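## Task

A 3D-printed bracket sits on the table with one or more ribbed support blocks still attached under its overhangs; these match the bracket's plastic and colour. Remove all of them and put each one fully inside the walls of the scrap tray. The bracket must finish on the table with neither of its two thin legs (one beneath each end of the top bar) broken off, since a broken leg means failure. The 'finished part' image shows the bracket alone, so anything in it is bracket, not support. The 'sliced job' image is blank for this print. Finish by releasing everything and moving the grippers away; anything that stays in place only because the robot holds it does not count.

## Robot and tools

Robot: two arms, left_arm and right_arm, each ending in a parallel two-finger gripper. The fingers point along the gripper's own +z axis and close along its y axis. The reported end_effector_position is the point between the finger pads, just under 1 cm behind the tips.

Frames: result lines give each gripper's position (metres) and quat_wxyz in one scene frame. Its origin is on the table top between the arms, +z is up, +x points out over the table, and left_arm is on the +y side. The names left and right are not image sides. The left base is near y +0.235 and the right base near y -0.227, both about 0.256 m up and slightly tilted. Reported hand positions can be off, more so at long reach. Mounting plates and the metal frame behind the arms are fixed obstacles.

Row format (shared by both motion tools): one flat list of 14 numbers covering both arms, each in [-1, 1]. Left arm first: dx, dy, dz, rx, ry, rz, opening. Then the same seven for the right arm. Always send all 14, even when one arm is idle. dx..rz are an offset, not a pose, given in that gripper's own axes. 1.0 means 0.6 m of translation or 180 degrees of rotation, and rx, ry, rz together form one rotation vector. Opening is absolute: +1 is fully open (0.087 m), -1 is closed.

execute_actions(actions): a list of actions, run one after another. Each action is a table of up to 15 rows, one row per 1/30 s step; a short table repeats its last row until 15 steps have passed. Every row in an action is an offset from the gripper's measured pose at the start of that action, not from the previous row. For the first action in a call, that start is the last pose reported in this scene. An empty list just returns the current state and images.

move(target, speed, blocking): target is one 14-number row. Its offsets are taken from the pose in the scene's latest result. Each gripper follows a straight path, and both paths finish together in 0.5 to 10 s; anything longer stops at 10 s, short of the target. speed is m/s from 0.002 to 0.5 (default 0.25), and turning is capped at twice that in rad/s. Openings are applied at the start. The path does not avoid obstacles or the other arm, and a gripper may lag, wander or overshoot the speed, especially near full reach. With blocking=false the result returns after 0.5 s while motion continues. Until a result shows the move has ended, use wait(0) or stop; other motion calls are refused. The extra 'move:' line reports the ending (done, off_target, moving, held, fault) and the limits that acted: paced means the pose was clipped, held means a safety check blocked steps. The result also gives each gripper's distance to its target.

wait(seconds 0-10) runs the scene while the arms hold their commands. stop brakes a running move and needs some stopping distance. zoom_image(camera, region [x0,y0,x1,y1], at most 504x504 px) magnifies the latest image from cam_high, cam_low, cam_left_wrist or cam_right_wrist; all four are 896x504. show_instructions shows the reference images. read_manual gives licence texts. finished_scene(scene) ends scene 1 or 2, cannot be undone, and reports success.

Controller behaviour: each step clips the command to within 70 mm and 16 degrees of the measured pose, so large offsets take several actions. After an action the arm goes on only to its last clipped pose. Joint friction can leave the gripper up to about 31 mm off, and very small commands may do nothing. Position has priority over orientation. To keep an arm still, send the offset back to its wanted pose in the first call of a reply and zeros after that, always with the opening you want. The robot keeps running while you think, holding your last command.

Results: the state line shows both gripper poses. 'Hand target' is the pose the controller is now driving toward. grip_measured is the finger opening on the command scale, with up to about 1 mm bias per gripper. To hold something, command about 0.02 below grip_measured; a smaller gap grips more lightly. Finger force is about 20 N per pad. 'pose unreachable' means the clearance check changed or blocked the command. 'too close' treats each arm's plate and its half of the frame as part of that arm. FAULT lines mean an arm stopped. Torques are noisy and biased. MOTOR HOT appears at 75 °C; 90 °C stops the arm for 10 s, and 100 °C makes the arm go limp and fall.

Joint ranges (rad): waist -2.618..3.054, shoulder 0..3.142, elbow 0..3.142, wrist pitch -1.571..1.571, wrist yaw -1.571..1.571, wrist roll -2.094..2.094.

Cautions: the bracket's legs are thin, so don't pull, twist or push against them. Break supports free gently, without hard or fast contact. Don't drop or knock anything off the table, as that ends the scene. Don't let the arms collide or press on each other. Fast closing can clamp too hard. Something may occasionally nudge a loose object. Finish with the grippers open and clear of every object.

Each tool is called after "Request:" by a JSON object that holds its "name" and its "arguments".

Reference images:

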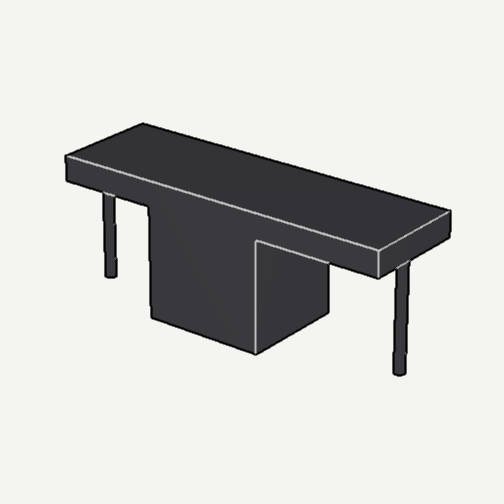

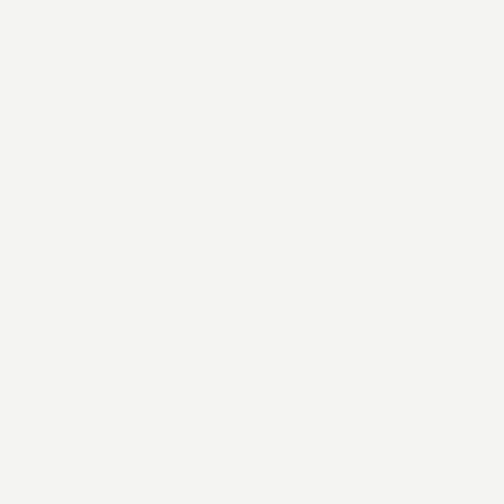

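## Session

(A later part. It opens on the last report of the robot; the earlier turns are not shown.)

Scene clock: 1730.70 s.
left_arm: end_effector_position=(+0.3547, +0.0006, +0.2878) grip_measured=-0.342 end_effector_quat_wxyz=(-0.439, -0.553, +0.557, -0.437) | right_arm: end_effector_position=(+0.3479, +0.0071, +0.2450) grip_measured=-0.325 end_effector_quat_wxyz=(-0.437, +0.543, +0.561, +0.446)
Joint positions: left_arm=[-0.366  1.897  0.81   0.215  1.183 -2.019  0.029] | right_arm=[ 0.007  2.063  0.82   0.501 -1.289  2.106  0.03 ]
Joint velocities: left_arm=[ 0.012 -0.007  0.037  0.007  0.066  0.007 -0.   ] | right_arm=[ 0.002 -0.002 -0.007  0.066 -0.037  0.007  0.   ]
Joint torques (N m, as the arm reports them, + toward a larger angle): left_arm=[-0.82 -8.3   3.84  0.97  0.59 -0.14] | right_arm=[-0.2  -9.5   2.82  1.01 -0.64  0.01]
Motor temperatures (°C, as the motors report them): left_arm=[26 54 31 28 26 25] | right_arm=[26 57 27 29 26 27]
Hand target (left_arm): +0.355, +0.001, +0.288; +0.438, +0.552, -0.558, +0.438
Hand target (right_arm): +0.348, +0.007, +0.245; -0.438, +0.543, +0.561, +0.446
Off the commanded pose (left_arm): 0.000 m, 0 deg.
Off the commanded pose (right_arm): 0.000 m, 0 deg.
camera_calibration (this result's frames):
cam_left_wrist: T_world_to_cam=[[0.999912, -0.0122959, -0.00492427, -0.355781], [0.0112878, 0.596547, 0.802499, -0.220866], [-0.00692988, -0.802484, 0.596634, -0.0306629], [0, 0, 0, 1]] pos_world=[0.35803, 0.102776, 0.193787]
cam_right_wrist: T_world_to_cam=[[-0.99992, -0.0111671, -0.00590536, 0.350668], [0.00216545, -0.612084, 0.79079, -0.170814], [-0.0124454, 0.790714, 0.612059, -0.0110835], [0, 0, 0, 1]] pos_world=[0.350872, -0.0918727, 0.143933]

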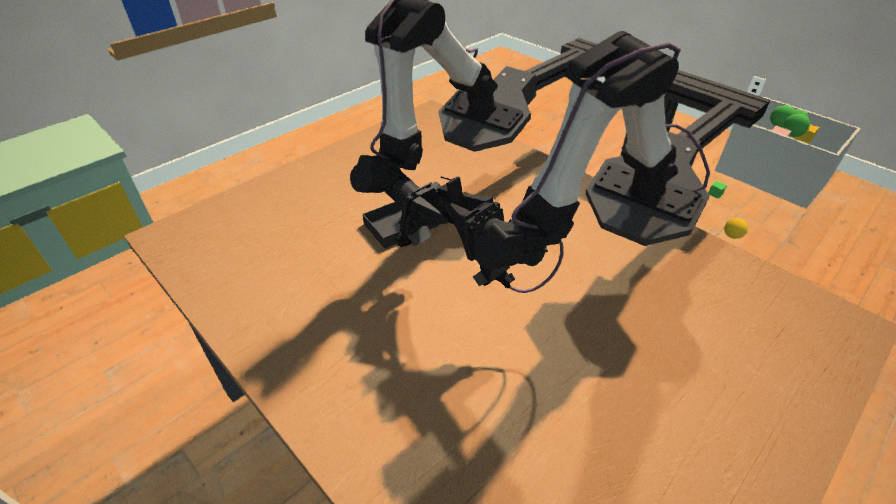

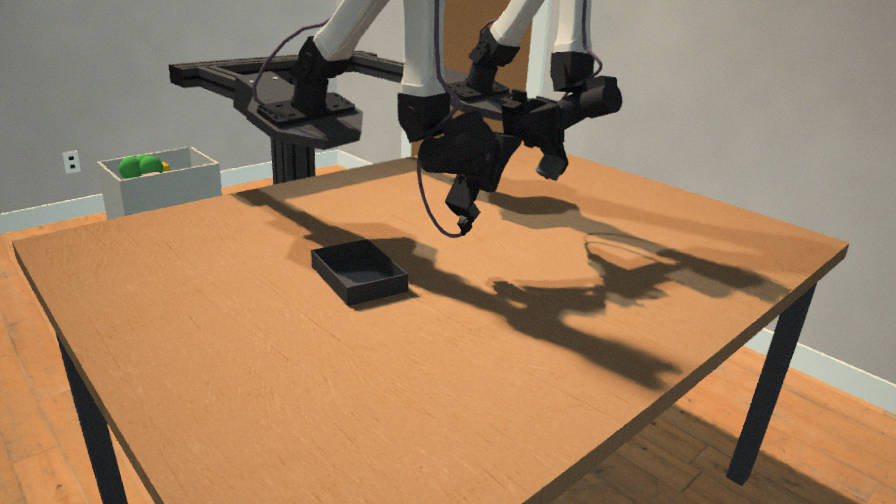

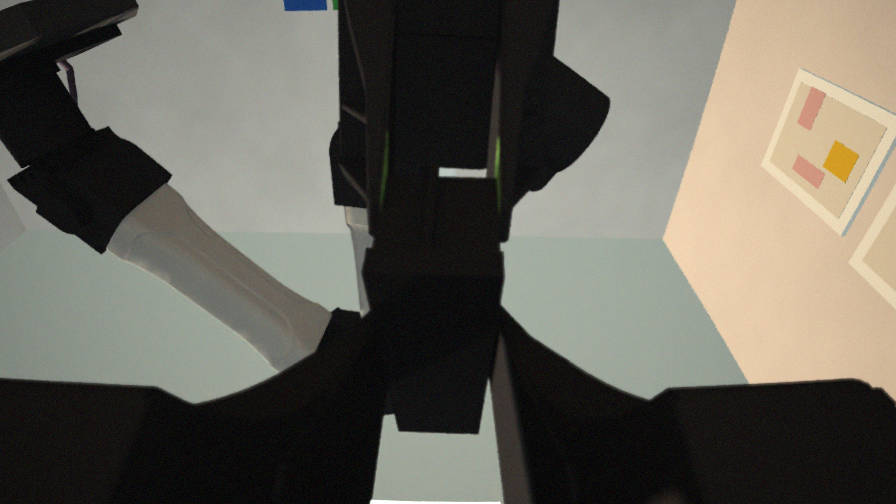

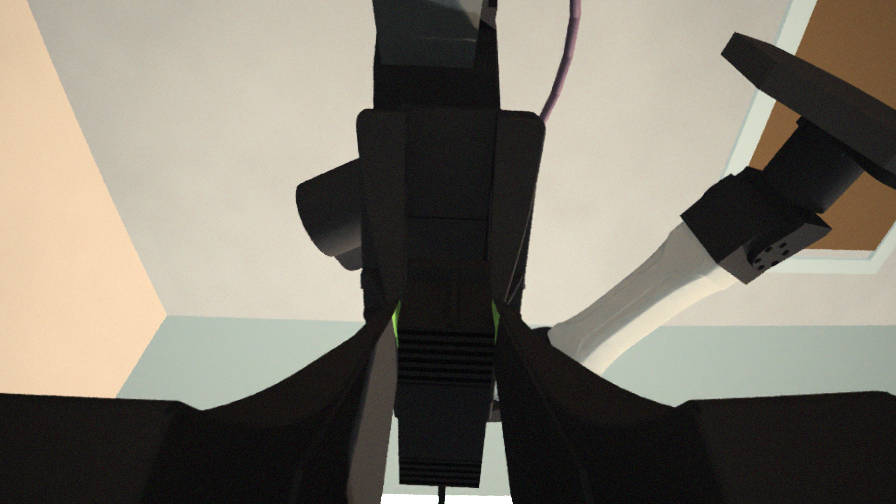

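Request:
{"name": "move", "arguments": {"target": [-0.0017,0,-0.02,0,0,0,-0.37,-0.0073,0,-0.0187,0,0,0,-0.36], "speed": 0.01}}

Scene clock: 1743.33 s.
left_arm: end_effector_position=(+0.3470, +0.0019, +0.2850) grip_measured=-0.342 end_effector_quat_wxyz=(-0.443, -0.550, +0.563, -0.430) | right_arm: end_effector_position=(+0.3403, +0.0064, +0.2425) grip_measured=-0.325 end_effector_quat_wxyz=(-0.444, +0.540, +0.564, +0.439)
Joint positions: left_arm=[-0.363  1.897  0.81   0.154  1.188 -1.961  0.029] | right_arm=[ 0.007  2.063  0.82   0.435 -1.299  2.048  0.03 ]
Joint velocities: left_arm=[ 0.012 -0.007  0.002 -0.051  0.022  0.066  0.   ] | right_arm=[ 0.002 -0.027 -0.012 -0.066 -0.022 -0.022 -0.   ]
Joint torques (N m, as the arm reports them, + toward a larger angle): left_arm=[ 2.55 -9.1   4.7   0.62  0.74 -0.01] | right_arm=[-3.3  -9.49  3.92  0.68 -0.84 -0.15]
Motor temperatures (°C, as the motors report them): left_arm=[25 54 31 28 26 25] | right_arm=[26 57 27 29 26 27]
Hand target (left_arm): +0.355, +0.012, +0.289; +0.438, +0.553, -0.557, +0.438
Hand target (right_arm): +0.348, -0.005, +0.243; -0.437, +0.544, +0.560, +0.447
Off the commanded pose (left_arm): 0.014 m, 1 deg.
Off the commanded pose (right_arm): 0.014 m, 1 deg.
move: off_target (left_arm, right_arm)
camera_calibration (this result's frames):
cam_left_wrist: T_world_to_cam=[[0.999423, -0.0326017, -0.00951311, -0.346595], [0.026972, 0.591749, 0.805671, -0.225594], [-0.0206369, -0.805463, 0.592287, -0.021996], [0, 0, 0, 1]] pos_world=[0.352025, 0.104478, 0.191485]
cam_right_wrist: T_world_to_cam=[[-0.999541, -0.030037, 0.00398641, 0.340647], [0.0215257, -0.611319, 0.791091, -0.175919], [-0.0213251, 0.790814, 0.611685, -0.00600648], [0, 0, 0, 1]] pos_world=[0.344149, -0.0925607, 0.141484]

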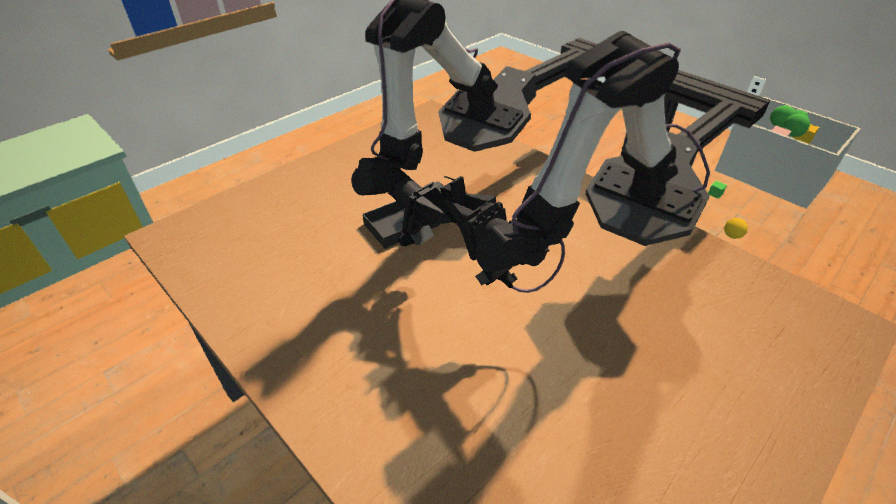

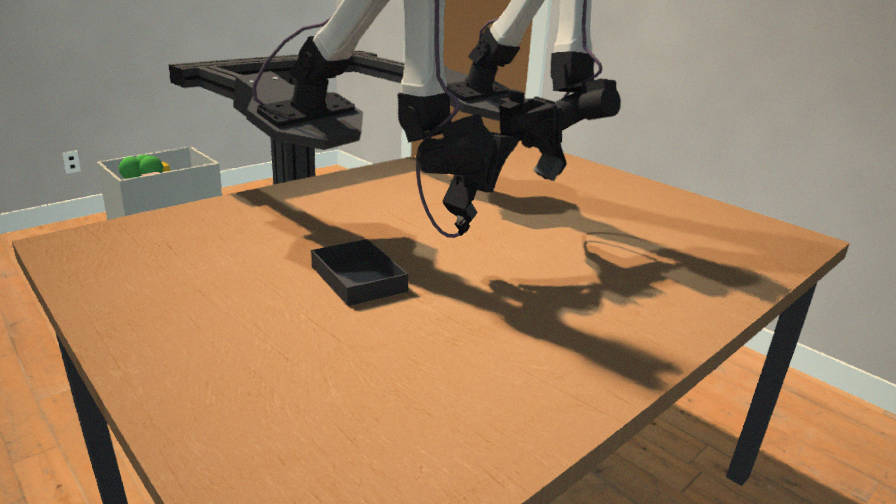

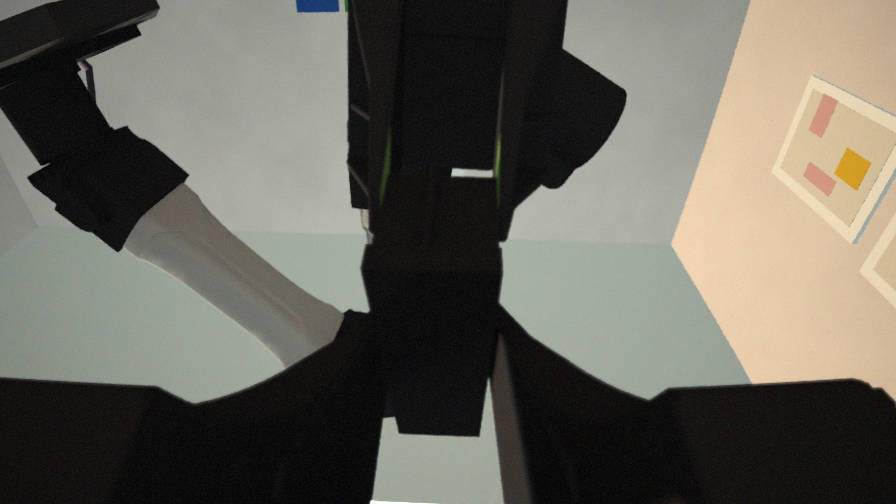

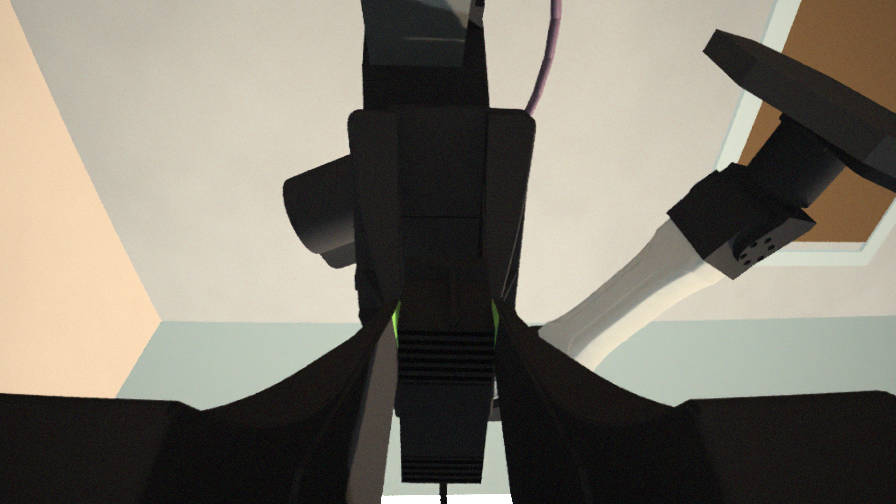

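Request:
{"name": "move", "arguments": {"target": [-0.0135,-0.0385,-0.0328,0.0268,-0.0041,-0.0068,-0.37,-0.0115,0.0378,-0.0367,-0.0274,-0.0067,0.0025,-0.36], "speed": 0.015}}

Scene clock: 1773.67 s.
left_arm: end_effector_position=(+0.3559, +0.0048, +0.2873) grip_measured=-0.345 end_effector_quat_wxyz=(-0.436, -0.553, +0.557, -0.441) | right_arm: end_effector_position=(+0.3493, +0.0050, +0.2456) grip_measured=-0.325 end_effector_quat_wxyz=(-0.436, +0.543, +0.560, +0.448)
Joint positions: left_arm=[-0.352  1.897  0.81   0.209  1.19  -2.003  0.029] | right_arm=[ 0.001  2.063  0.82   0.506 -1.293  2.108  0.03 ]
Joint velocities: left_arm=[-0.007  0.002  0.007  0.022  0.007  0.081  0.001] | right_arm=[-0.002 -0.012  0.007  0.007 -0.081 -0.007 -0.001]
Joint torques (N m, as the arm reports them, + toward a larger angle): left_arm=[ 4.82 -8.21  4.04  1.01  0.51 -0.31] | right_arm=[-5.61 -9.54  2.84  1.04 -0.56  0.06]
Motor temperatures (°C, as the motors report them): left_arm=[26 55 31 27 26 25] | right_arm=[26 57 28 29 26 27]
Hand target (left_arm): +0.370, +0.022, +0.282; +0.421, +0.576, -0.541, +0.445
Hand target (right_arm): +0.363, -0.015, +0.242; -0.417, +0.565, +0.547, +0.456
Off the commanded pose (left_arm): 0.024 m, 4 deg.
Off the commanded pose (right_arm): 0.026 m, 4 deg.
joint sent to its limit (right arm) — the command would take joint 6 (wrist roll) past its upper limit, so that joint was sent only as far as its limit.
move: off_target (left_arm, right_arm)
camera_calibration (this result's frames):
cam_left_wrist: T_world_to_cam=[[0.999976, -0.00660871, 0.00202725, -0.359044], [0.00232308, 0.597488, 0.801874, -0.219633], [-0.00651061, -0.801851, 0.597489, -0.0273652], [0, 0, 0, 1]] pos_world=[0.359367, 0.106912, 0.193196]
cam_right_wrist: T_world_to_cam=[[-0.999944, -0.00661366, -0.00825115, 0.352637], [-0.00245205, -0.613996, 0.789305, -0.170569], [-0.0102864, 0.789281, 0.613946, -0.0109609], [0, 0, 0, 1]] pos_world=[0.352086, -0.0937455, 0.14427]

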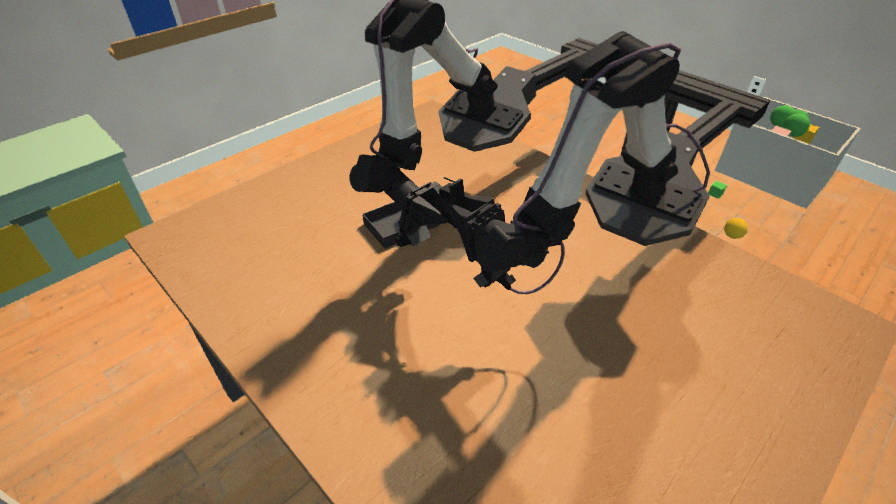

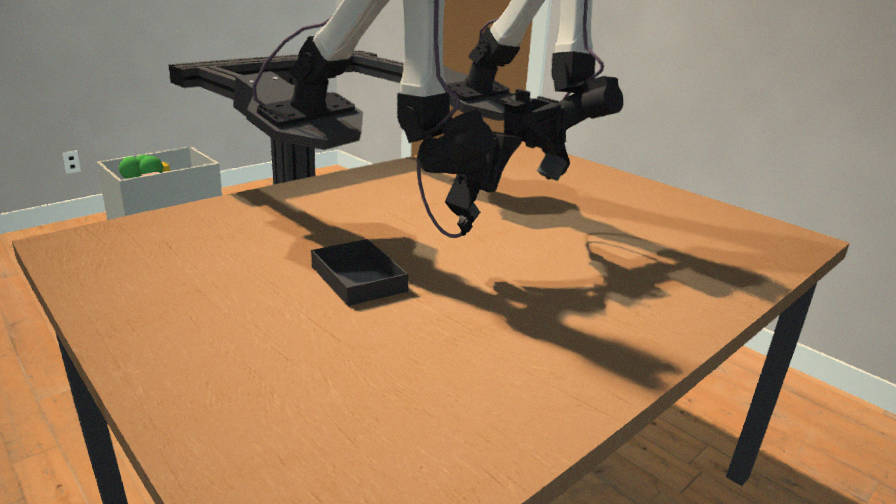

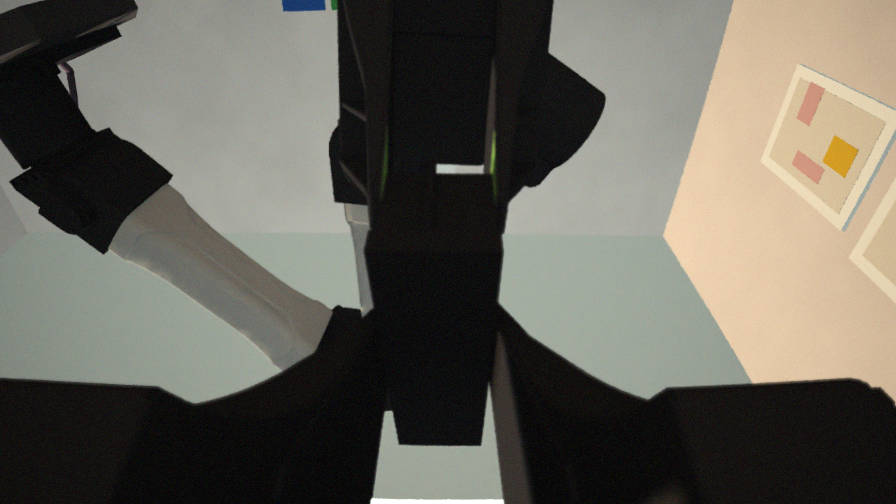

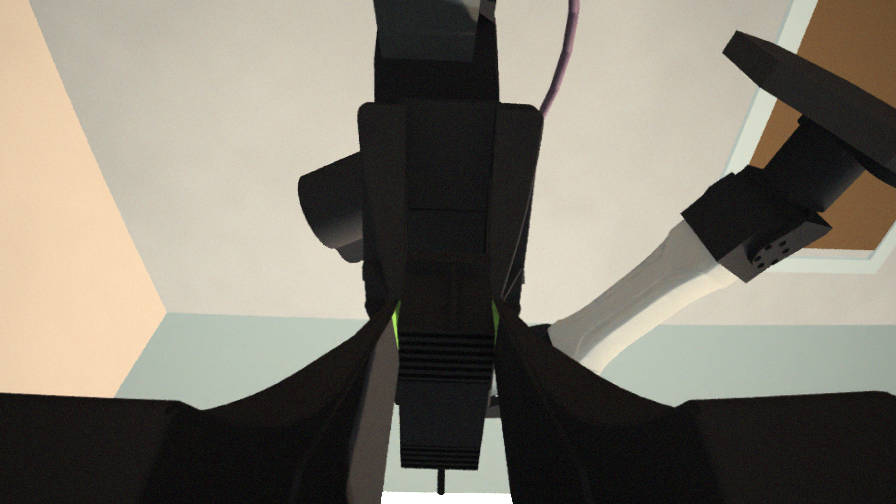

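Request:
{"name": "execute_actions", "arguments": {"actions": [[[0,0,0,0,0,0,-0.37,0,0,0,0,0,0,-0.36]]]}}

Scene clock: 1786.60 s.
left_arm: end_effector_position=(+0.3551, +0.0038, +0.2876) grip_measured=-0.345 end_effector_quat_wxyz=(-0.437, -0.551, +0.558, -0.440) | right_arm: end_effector_position=(+0.3486, +0.0061, +0.2457) grip_measured=-0.325 end_effector_quat_wxyz=(-0.437, +0.542, +0.561, +0.448)
Joint positions: left_arm=[-0.356  1.897  0.81   0.209  1.19  -2.003  0.029] | right_arm=[ 0.004  2.063  0.82   0.506 -1.293  2.108  0.03 ]
Joint velocities: left_arm=[-0.012  0.017  0.007  0.007 -0.022  0.051  0.001] | right_arm=[ 0.002 -0.017  0.012 -0.051  0.022 -0.007  0.   ]
Joint torques (N m, as the arm reports them, + toward a larger angle): left_arm=[-0.39 -8.23  3.76  0.93  0.57 -0.15] | right_arm=[-0.53 -9.5   2.79  1.05 -0.63  0.04]
Motor temperatures (°C, as the motors report them): left_arm=[26 54 31 28 26 25] | right_arm=[26 56 28 30 26 27]
Hand target (left_arm): +0.356, +0.005, +0.287; +0.436, +0.553, -0.557, +0.441
Hand target (right_arm): +0.349, +0.005, +0.246; -0.436, +0.543, +0.560, +0.449
Off the commanded pose (left_arm): 0.001 m, 0 deg.
Off the commanded pose (right_arm): 0.001 m, 0 deg.
camera_calibration (this result's frames):
cam_left_wrist: T_world_to_cam=[[0.999945, -0.0100783, 0.00300488, -0.358509], [0.00362144, 0.598226, 0.801319, -0.219528], [-0.00987354, -0.801264, 0.59823, -0.0274256], [0, 0, 0, 1]] pos_world=[0.359013, 0.105739, 0.193396]
cam_right_wrist: T_world_to_cam=[[-0.999916, -0.00969718, -0.00859242, 0.352032], [-0.000819066, -0.614548, 0.788879, -0.170462], [-0.0129304, 0.78882, 0.614489, -0.01117], [0, 0, 0, 1]] pos_world=[0.351719, -0.0925319, 0.144362]

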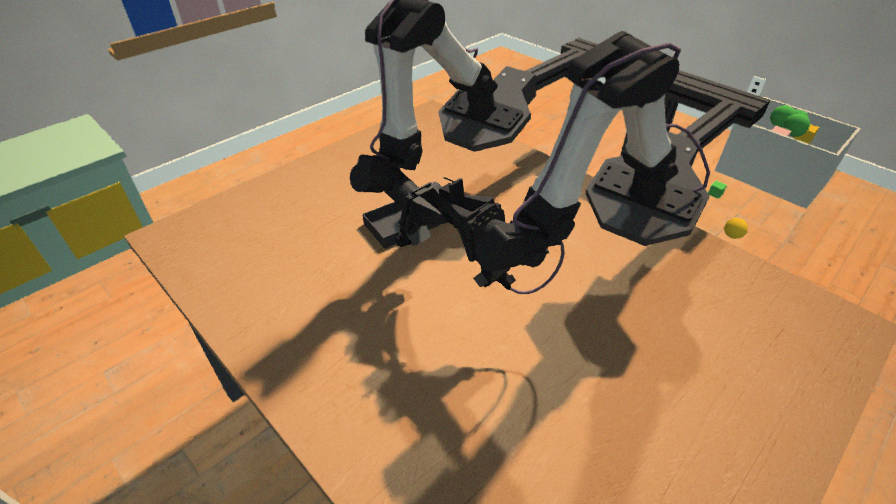

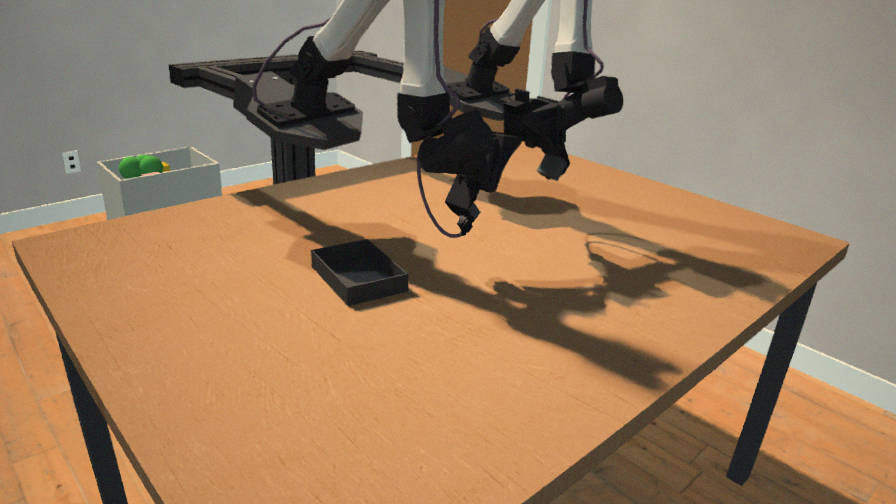

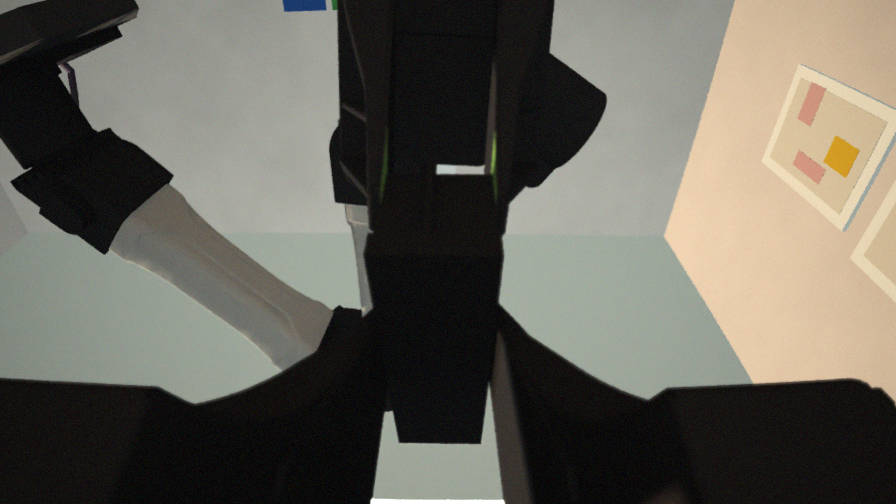

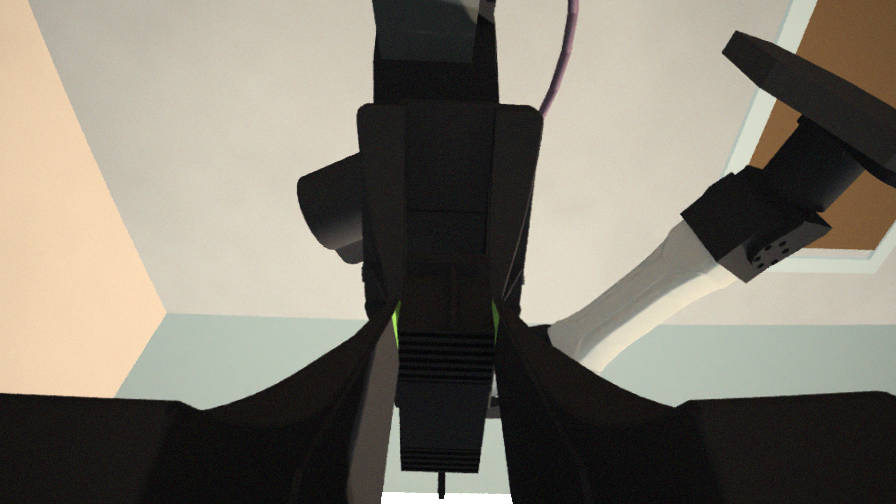

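Request:
{"name": "zoom_image", "arguments": {"camera": "cam_right_wrist", "region": [296, 204, 596, 504]}}

Request:
{"name": "zoom_image", "arguments": {"camera": "cam_left_wrist", "region": [290, 130, 590, 480]}}

Region (296, 204, 596, 504) of cam_right_wrist's 896x504 image, scaled by 1.680, with more detail than that image has.

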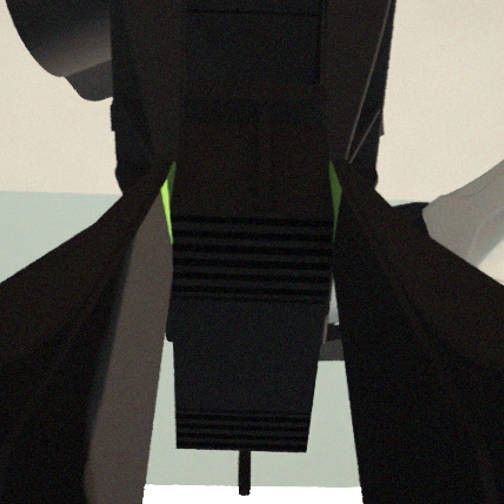

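Region (290, 130, 590, 480) of cam_left_wrist's 896x504 image, scaled by 1.440, with more detail than that image has; it fills the left 432 columns of this view, and the rest is white.

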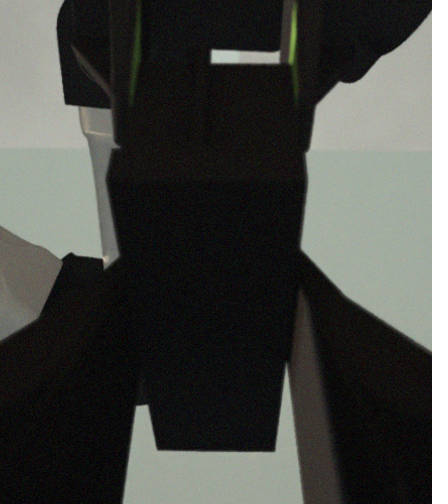

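Request:
{"name": "execute_actions", "arguments": {"actions": [[[0,0,0,0,0,0,-0.37,0,0,0,0,0,0,-0.3],[0,0,0,0,0,0,-0.37,0,0,0,0,0,0,-0.28],[0,0,0,0,0,0,-0.37,0,0,0,0,0,0,-0.26],[0,0,0,0,0,0,-0.37,0,0,0,0,0,0,-0.24],[0,0,0,0,0,0,-0.37,0,0,0,0,0,0,-0.22],[0,0,0,0,0,0,-0.37,0,0,0,0,0,0,-0.2],[0,0,0,0,0,0,-0.37,0,0,0,0,0,0,-0.18],[0,0,0,0,0,0,-0.37,0,0,0,0,0,0,-0.15]]]}}

Scene clock: 1893.87 s.
left_arm: end_effector_position=(+0.3551, +0.0038, +0.2876) grip_measured=-0.345 end_effector_quat_wxyz=(-0.437, -0.551, +0.558, -0.440) | right_arm: end_effector_position=(+0.3486, +0.0061, +0.2457) grip_measured=-0.150 end_effector_quat_wxyz=(-0.437, +0.542, +0.561, +0.448)
Joint positions: left_arm=[-0.356  1.897  0.81   0.209  1.19  -2.003  0.029] | right_arm=[ 0.004  2.063  0.82   0.506 -1.293  2.108  0.037]
Joint velocities: left_arm=[-0.007 -0.002 -0.007  0.022 -0.051  0.037 -0.001] | right_arm=[ 0.017  0.002  0.012  0.022  0.051 -0.007  0.   ]
Joint torques (N m, as the arm reports them, + toward a larger angle): left_arm=[-0.78 -8.18  3.84  0.96  0.58 -0.16] | right_arm=[-0.11 -9.6   2.9   1.04 -0.62  0.02]
Motor temperatures (°C, as the motors report them): left_arm=[25 53 31 28 26 25] | right_arm=[26 56 28 31 26 27]
Hand target (left_arm): +0.355, +0.004, +0.288; +0.437, +0.552, -0.558, +0.440
Hand target (right_arm): +0.349, +0.006, +0.246; -0.437, +0.542, +0.561, +0.448
Off the commanded pose (left_arm): 0.000 m, 0 deg.
Off the commanded pose (right_arm): 0.000 m, 0 deg.
camera_calibration (this result's frames):
cam_left_wrist: T_world_to_cam=[[0.999945, -0.0100783, 0.00300488, -0.358509], [0.00362144, 0.598226, 0.801319, -0.219528], [-0.00987354, -0.801264, 0.59823, -0.0274256], [0, 0, 0, 1]] pos_world=[0.359013, 0.105739, 0.193396]
cam_right_wrist: T_world_to_cam=[[-0.999916, -0.00969718, -0.00859242, 0.352032], [-0.000819066, -0.614548, 0.788879, -0.170462], [-0.0129304, 0.78882, 0.614489, -0.01117], [0, 0, 0, 1]] pos_world=[0.351719, -0.0925319, 0.144362]

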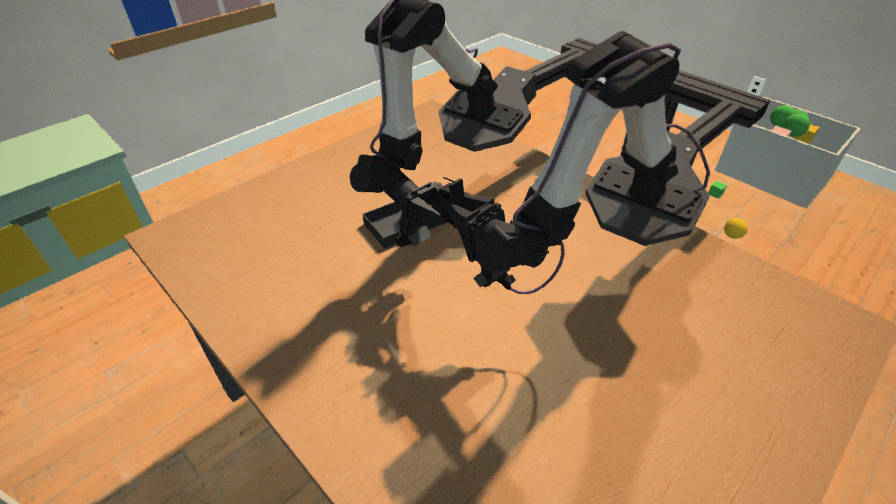

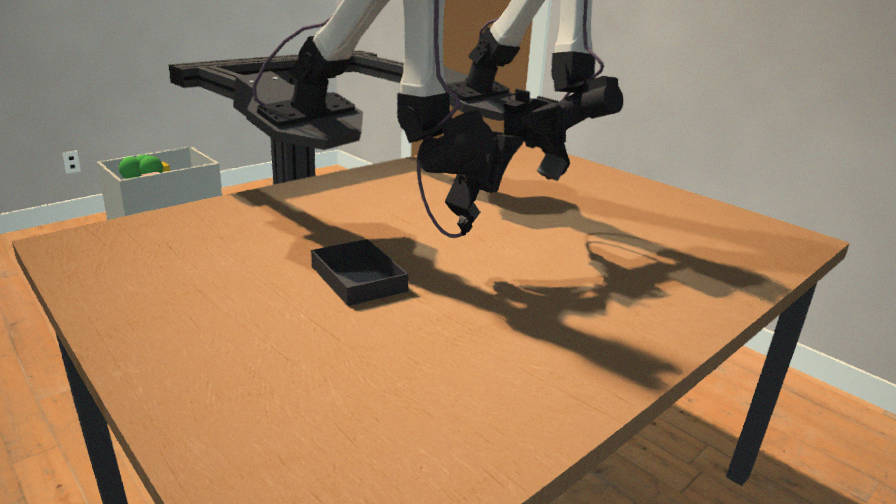

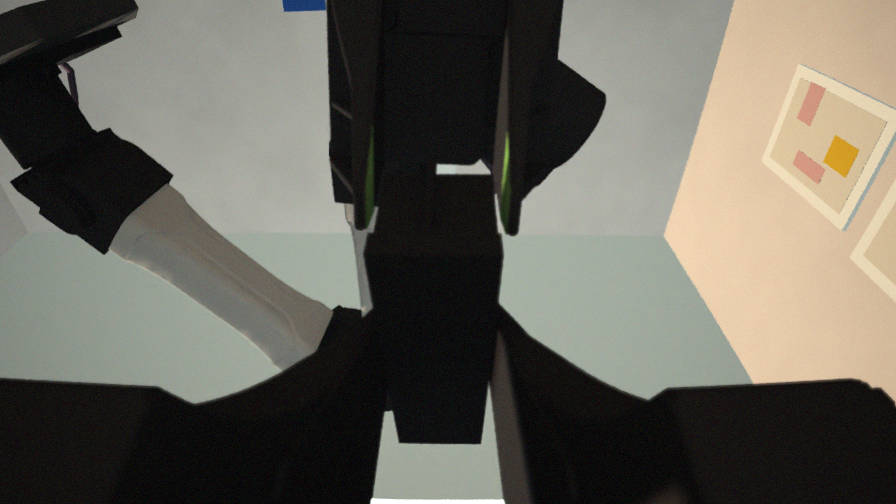

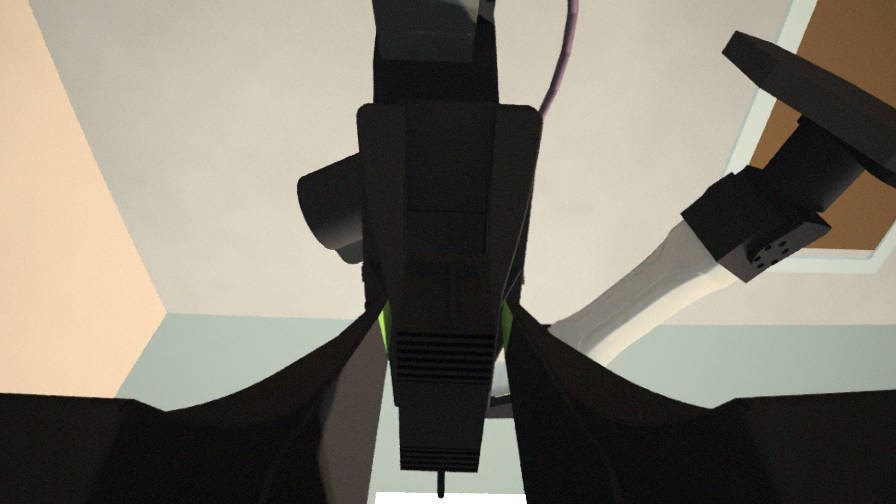

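Request:
{"name": "zoom_image", "arguments": {"camera": "cam_right_wrist", "region": [346, 240, 546, 440]}}

Request:
{"name": "zoom_image", "arguments": {"camera": "cam_left_wrist", "region": [330, 100, 550, 320]}}

Region (346, 240, 546, 440) of cam_right_wrist's 896x504 image, scaled by 2.520, with more detail than that image has.

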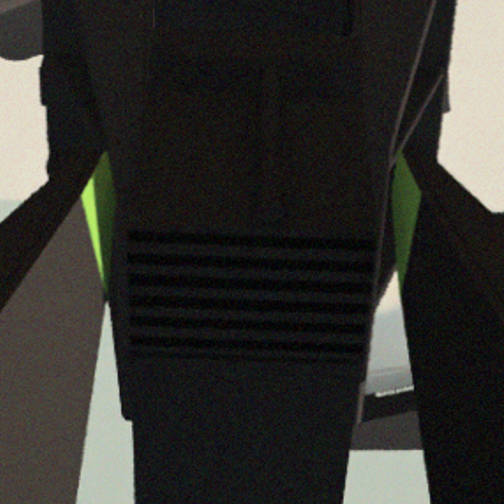

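Region (330, 100, 550, 320) of cam_left_wrist's 896x504 image, scaled by 2.291, with more detail than that image has.

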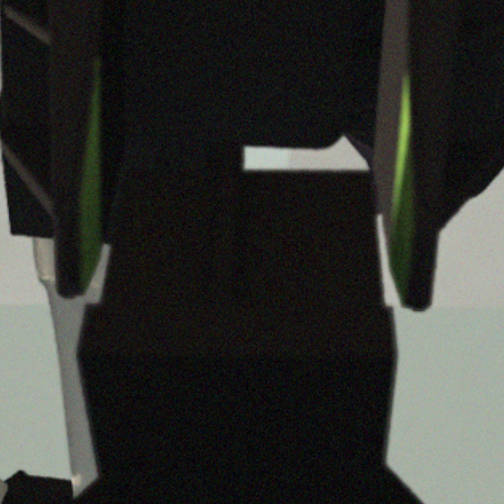

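Request:
{"name": "execute_actions", "arguments": {"actions": [[[0,0,0,0,0,0,-0.37,0.005,0,0.002,0,0,0,-0.15],[0,0,0,0,0,0,-0.37,0.01,0,0.004,0,0,0,-0.15],[0,0,0,0,0,0,-0.37,0.015,0,0.006,0,0,0,-0.15],[0,0,0,0,0,0,-0.37,0.018,0,0.007,0,0,0,-0.15]]]}}

Scene clock: 1909.13 s.
left_arm: end_effector_position=(+0.3551, +0.0038, +0.2876) grip_measured=-0.345 end_effector_quat_wxyz=(-0.437, -0.551, +0.558, -0.440) | right_arm: end_effector_position=(+0.3493, +0.0091, +0.2548) grip_measured=-0.150 end_effector_quat_wxyz=(-0.436, +0.538, +0.564, +0.450)
Joint positions: left_arm=[-0.356  1.897  0.81   0.209  1.19  -2.003  0.029] | right_arm=[ 0.013  2.03   0.82   0.485 -1.29   2.108  0.037]
Joint velocities: left_arm=[-0.012  0.002  0.002  0.022 -0.022 -0.007 -0.001] | right_arm=[-0.002 -0.017 -0.002  0.007  0.066  0.022  0.001]
Joint torques (N m, as the arm reports them, + toward a larger angle): left_arm=[-0.67 -8.28  3.85  0.94  0.62 -0.14] | right_arm=[  0.74 -10.2    3.01   0.93  -0.5    0.06]
Motor temperatures (°C, as the motors report them): left_arm=[25 53 31 28 26 25] | right_arm=[26 55 28 31 26 27]
Hand target (left_arm): +0.355, +0.004, +0.288; +0.437, +0.551, -0.558, +0.440
Hand target (right_arm): +0.348, +0.012, +0.255; -0.437, +0.540, +0.565, +0.445
Off the commanded pose (left_arm): 0.000 m, 0 deg.
Off the commanded pose (right_arm): 0.004 m, 1 deg.
joint sent to its limit (right arm) — the command would take joint 6 (wrist roll) past its upper limit, so that joint was sent only as far as its limit.
camera_calibration (this result's frames):
cam_left_wrist: T_world_to_cam=[[0.999945, -0.0100783, 0.00300488, -0.358509], [0.00362144, 0.598226, 0.801319, -0.219528], [-0.00987354, -0.801264, 0.59823, -0.0274256], [0, 0, 0, 1]] pos_world=[0.359013, 0.105739, 0.193396]
cam_right_wrist: T_world_to_cam=[[-0.999684, -0.0161132, -0.0192764, 0.355478], [-0.00526207, -0.615951, 0.787767, -0.173964], [-0.0245668, 0.787619, 0.615672, -0.015288], [0, 0, 0, 1]] pos_world=[0.354075, -0.0893844, 0.153308]

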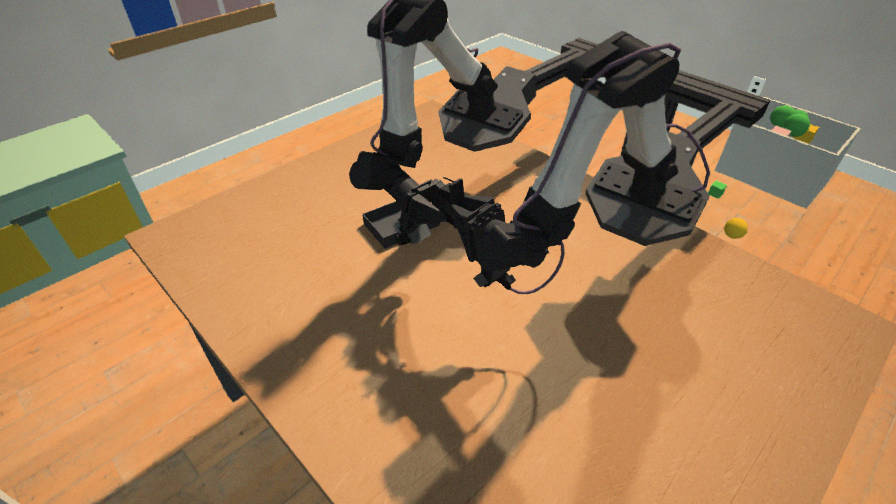

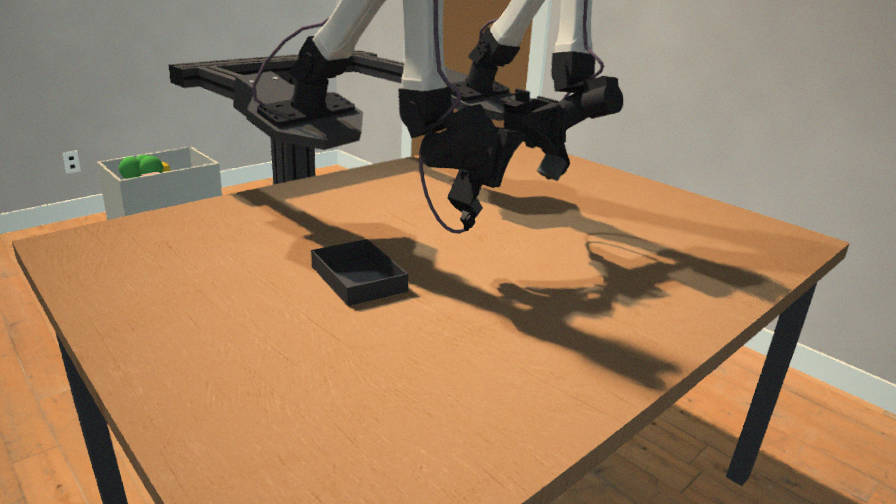

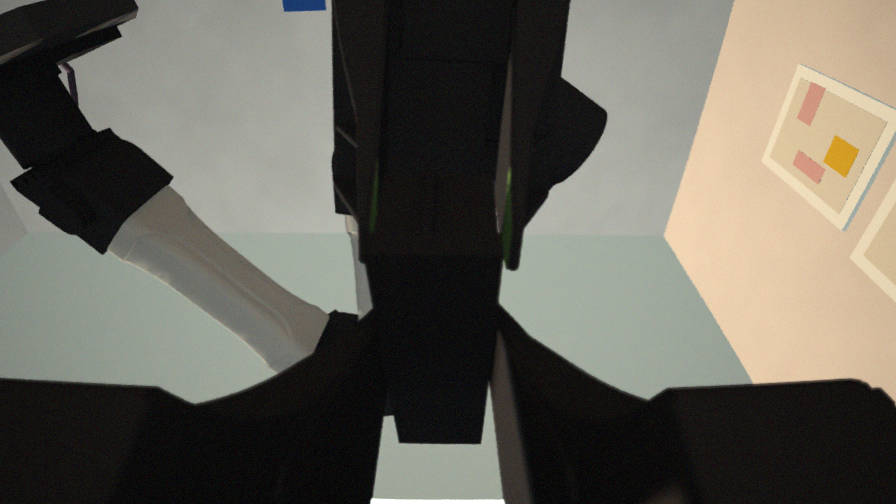

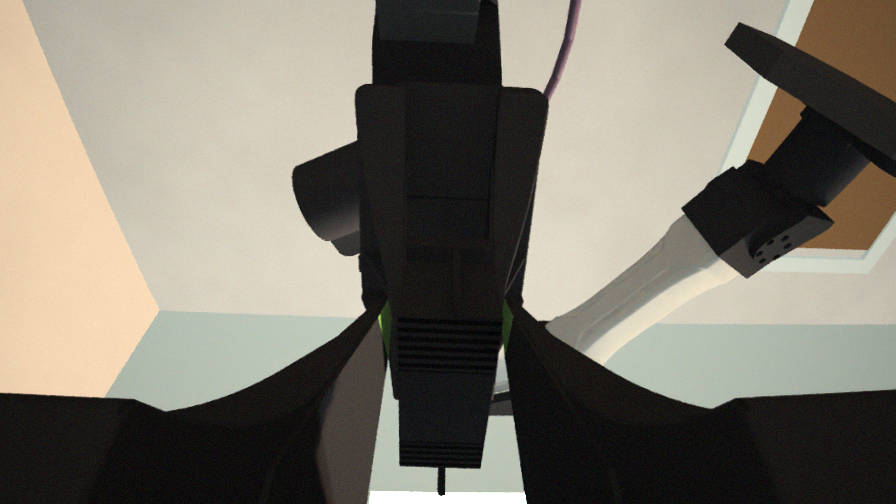

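Request:
{"name": "zoom_image", "arguments": {"camera": "cam_right_wrist", "region": [346, 240, 546, 440]}}

Region (346, 240, 546, 440) of cam_right_wrist's 896x504 image, scaled by 2.520, with more detail than that image has.

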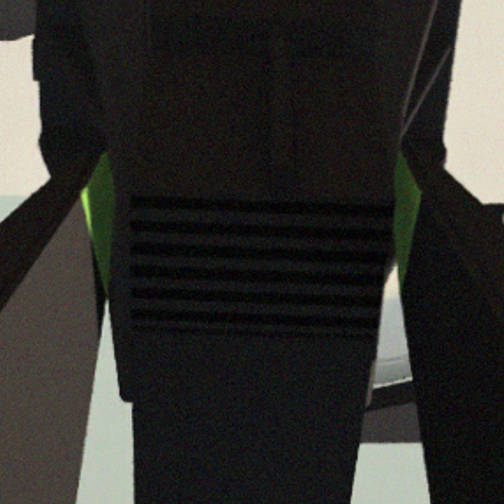

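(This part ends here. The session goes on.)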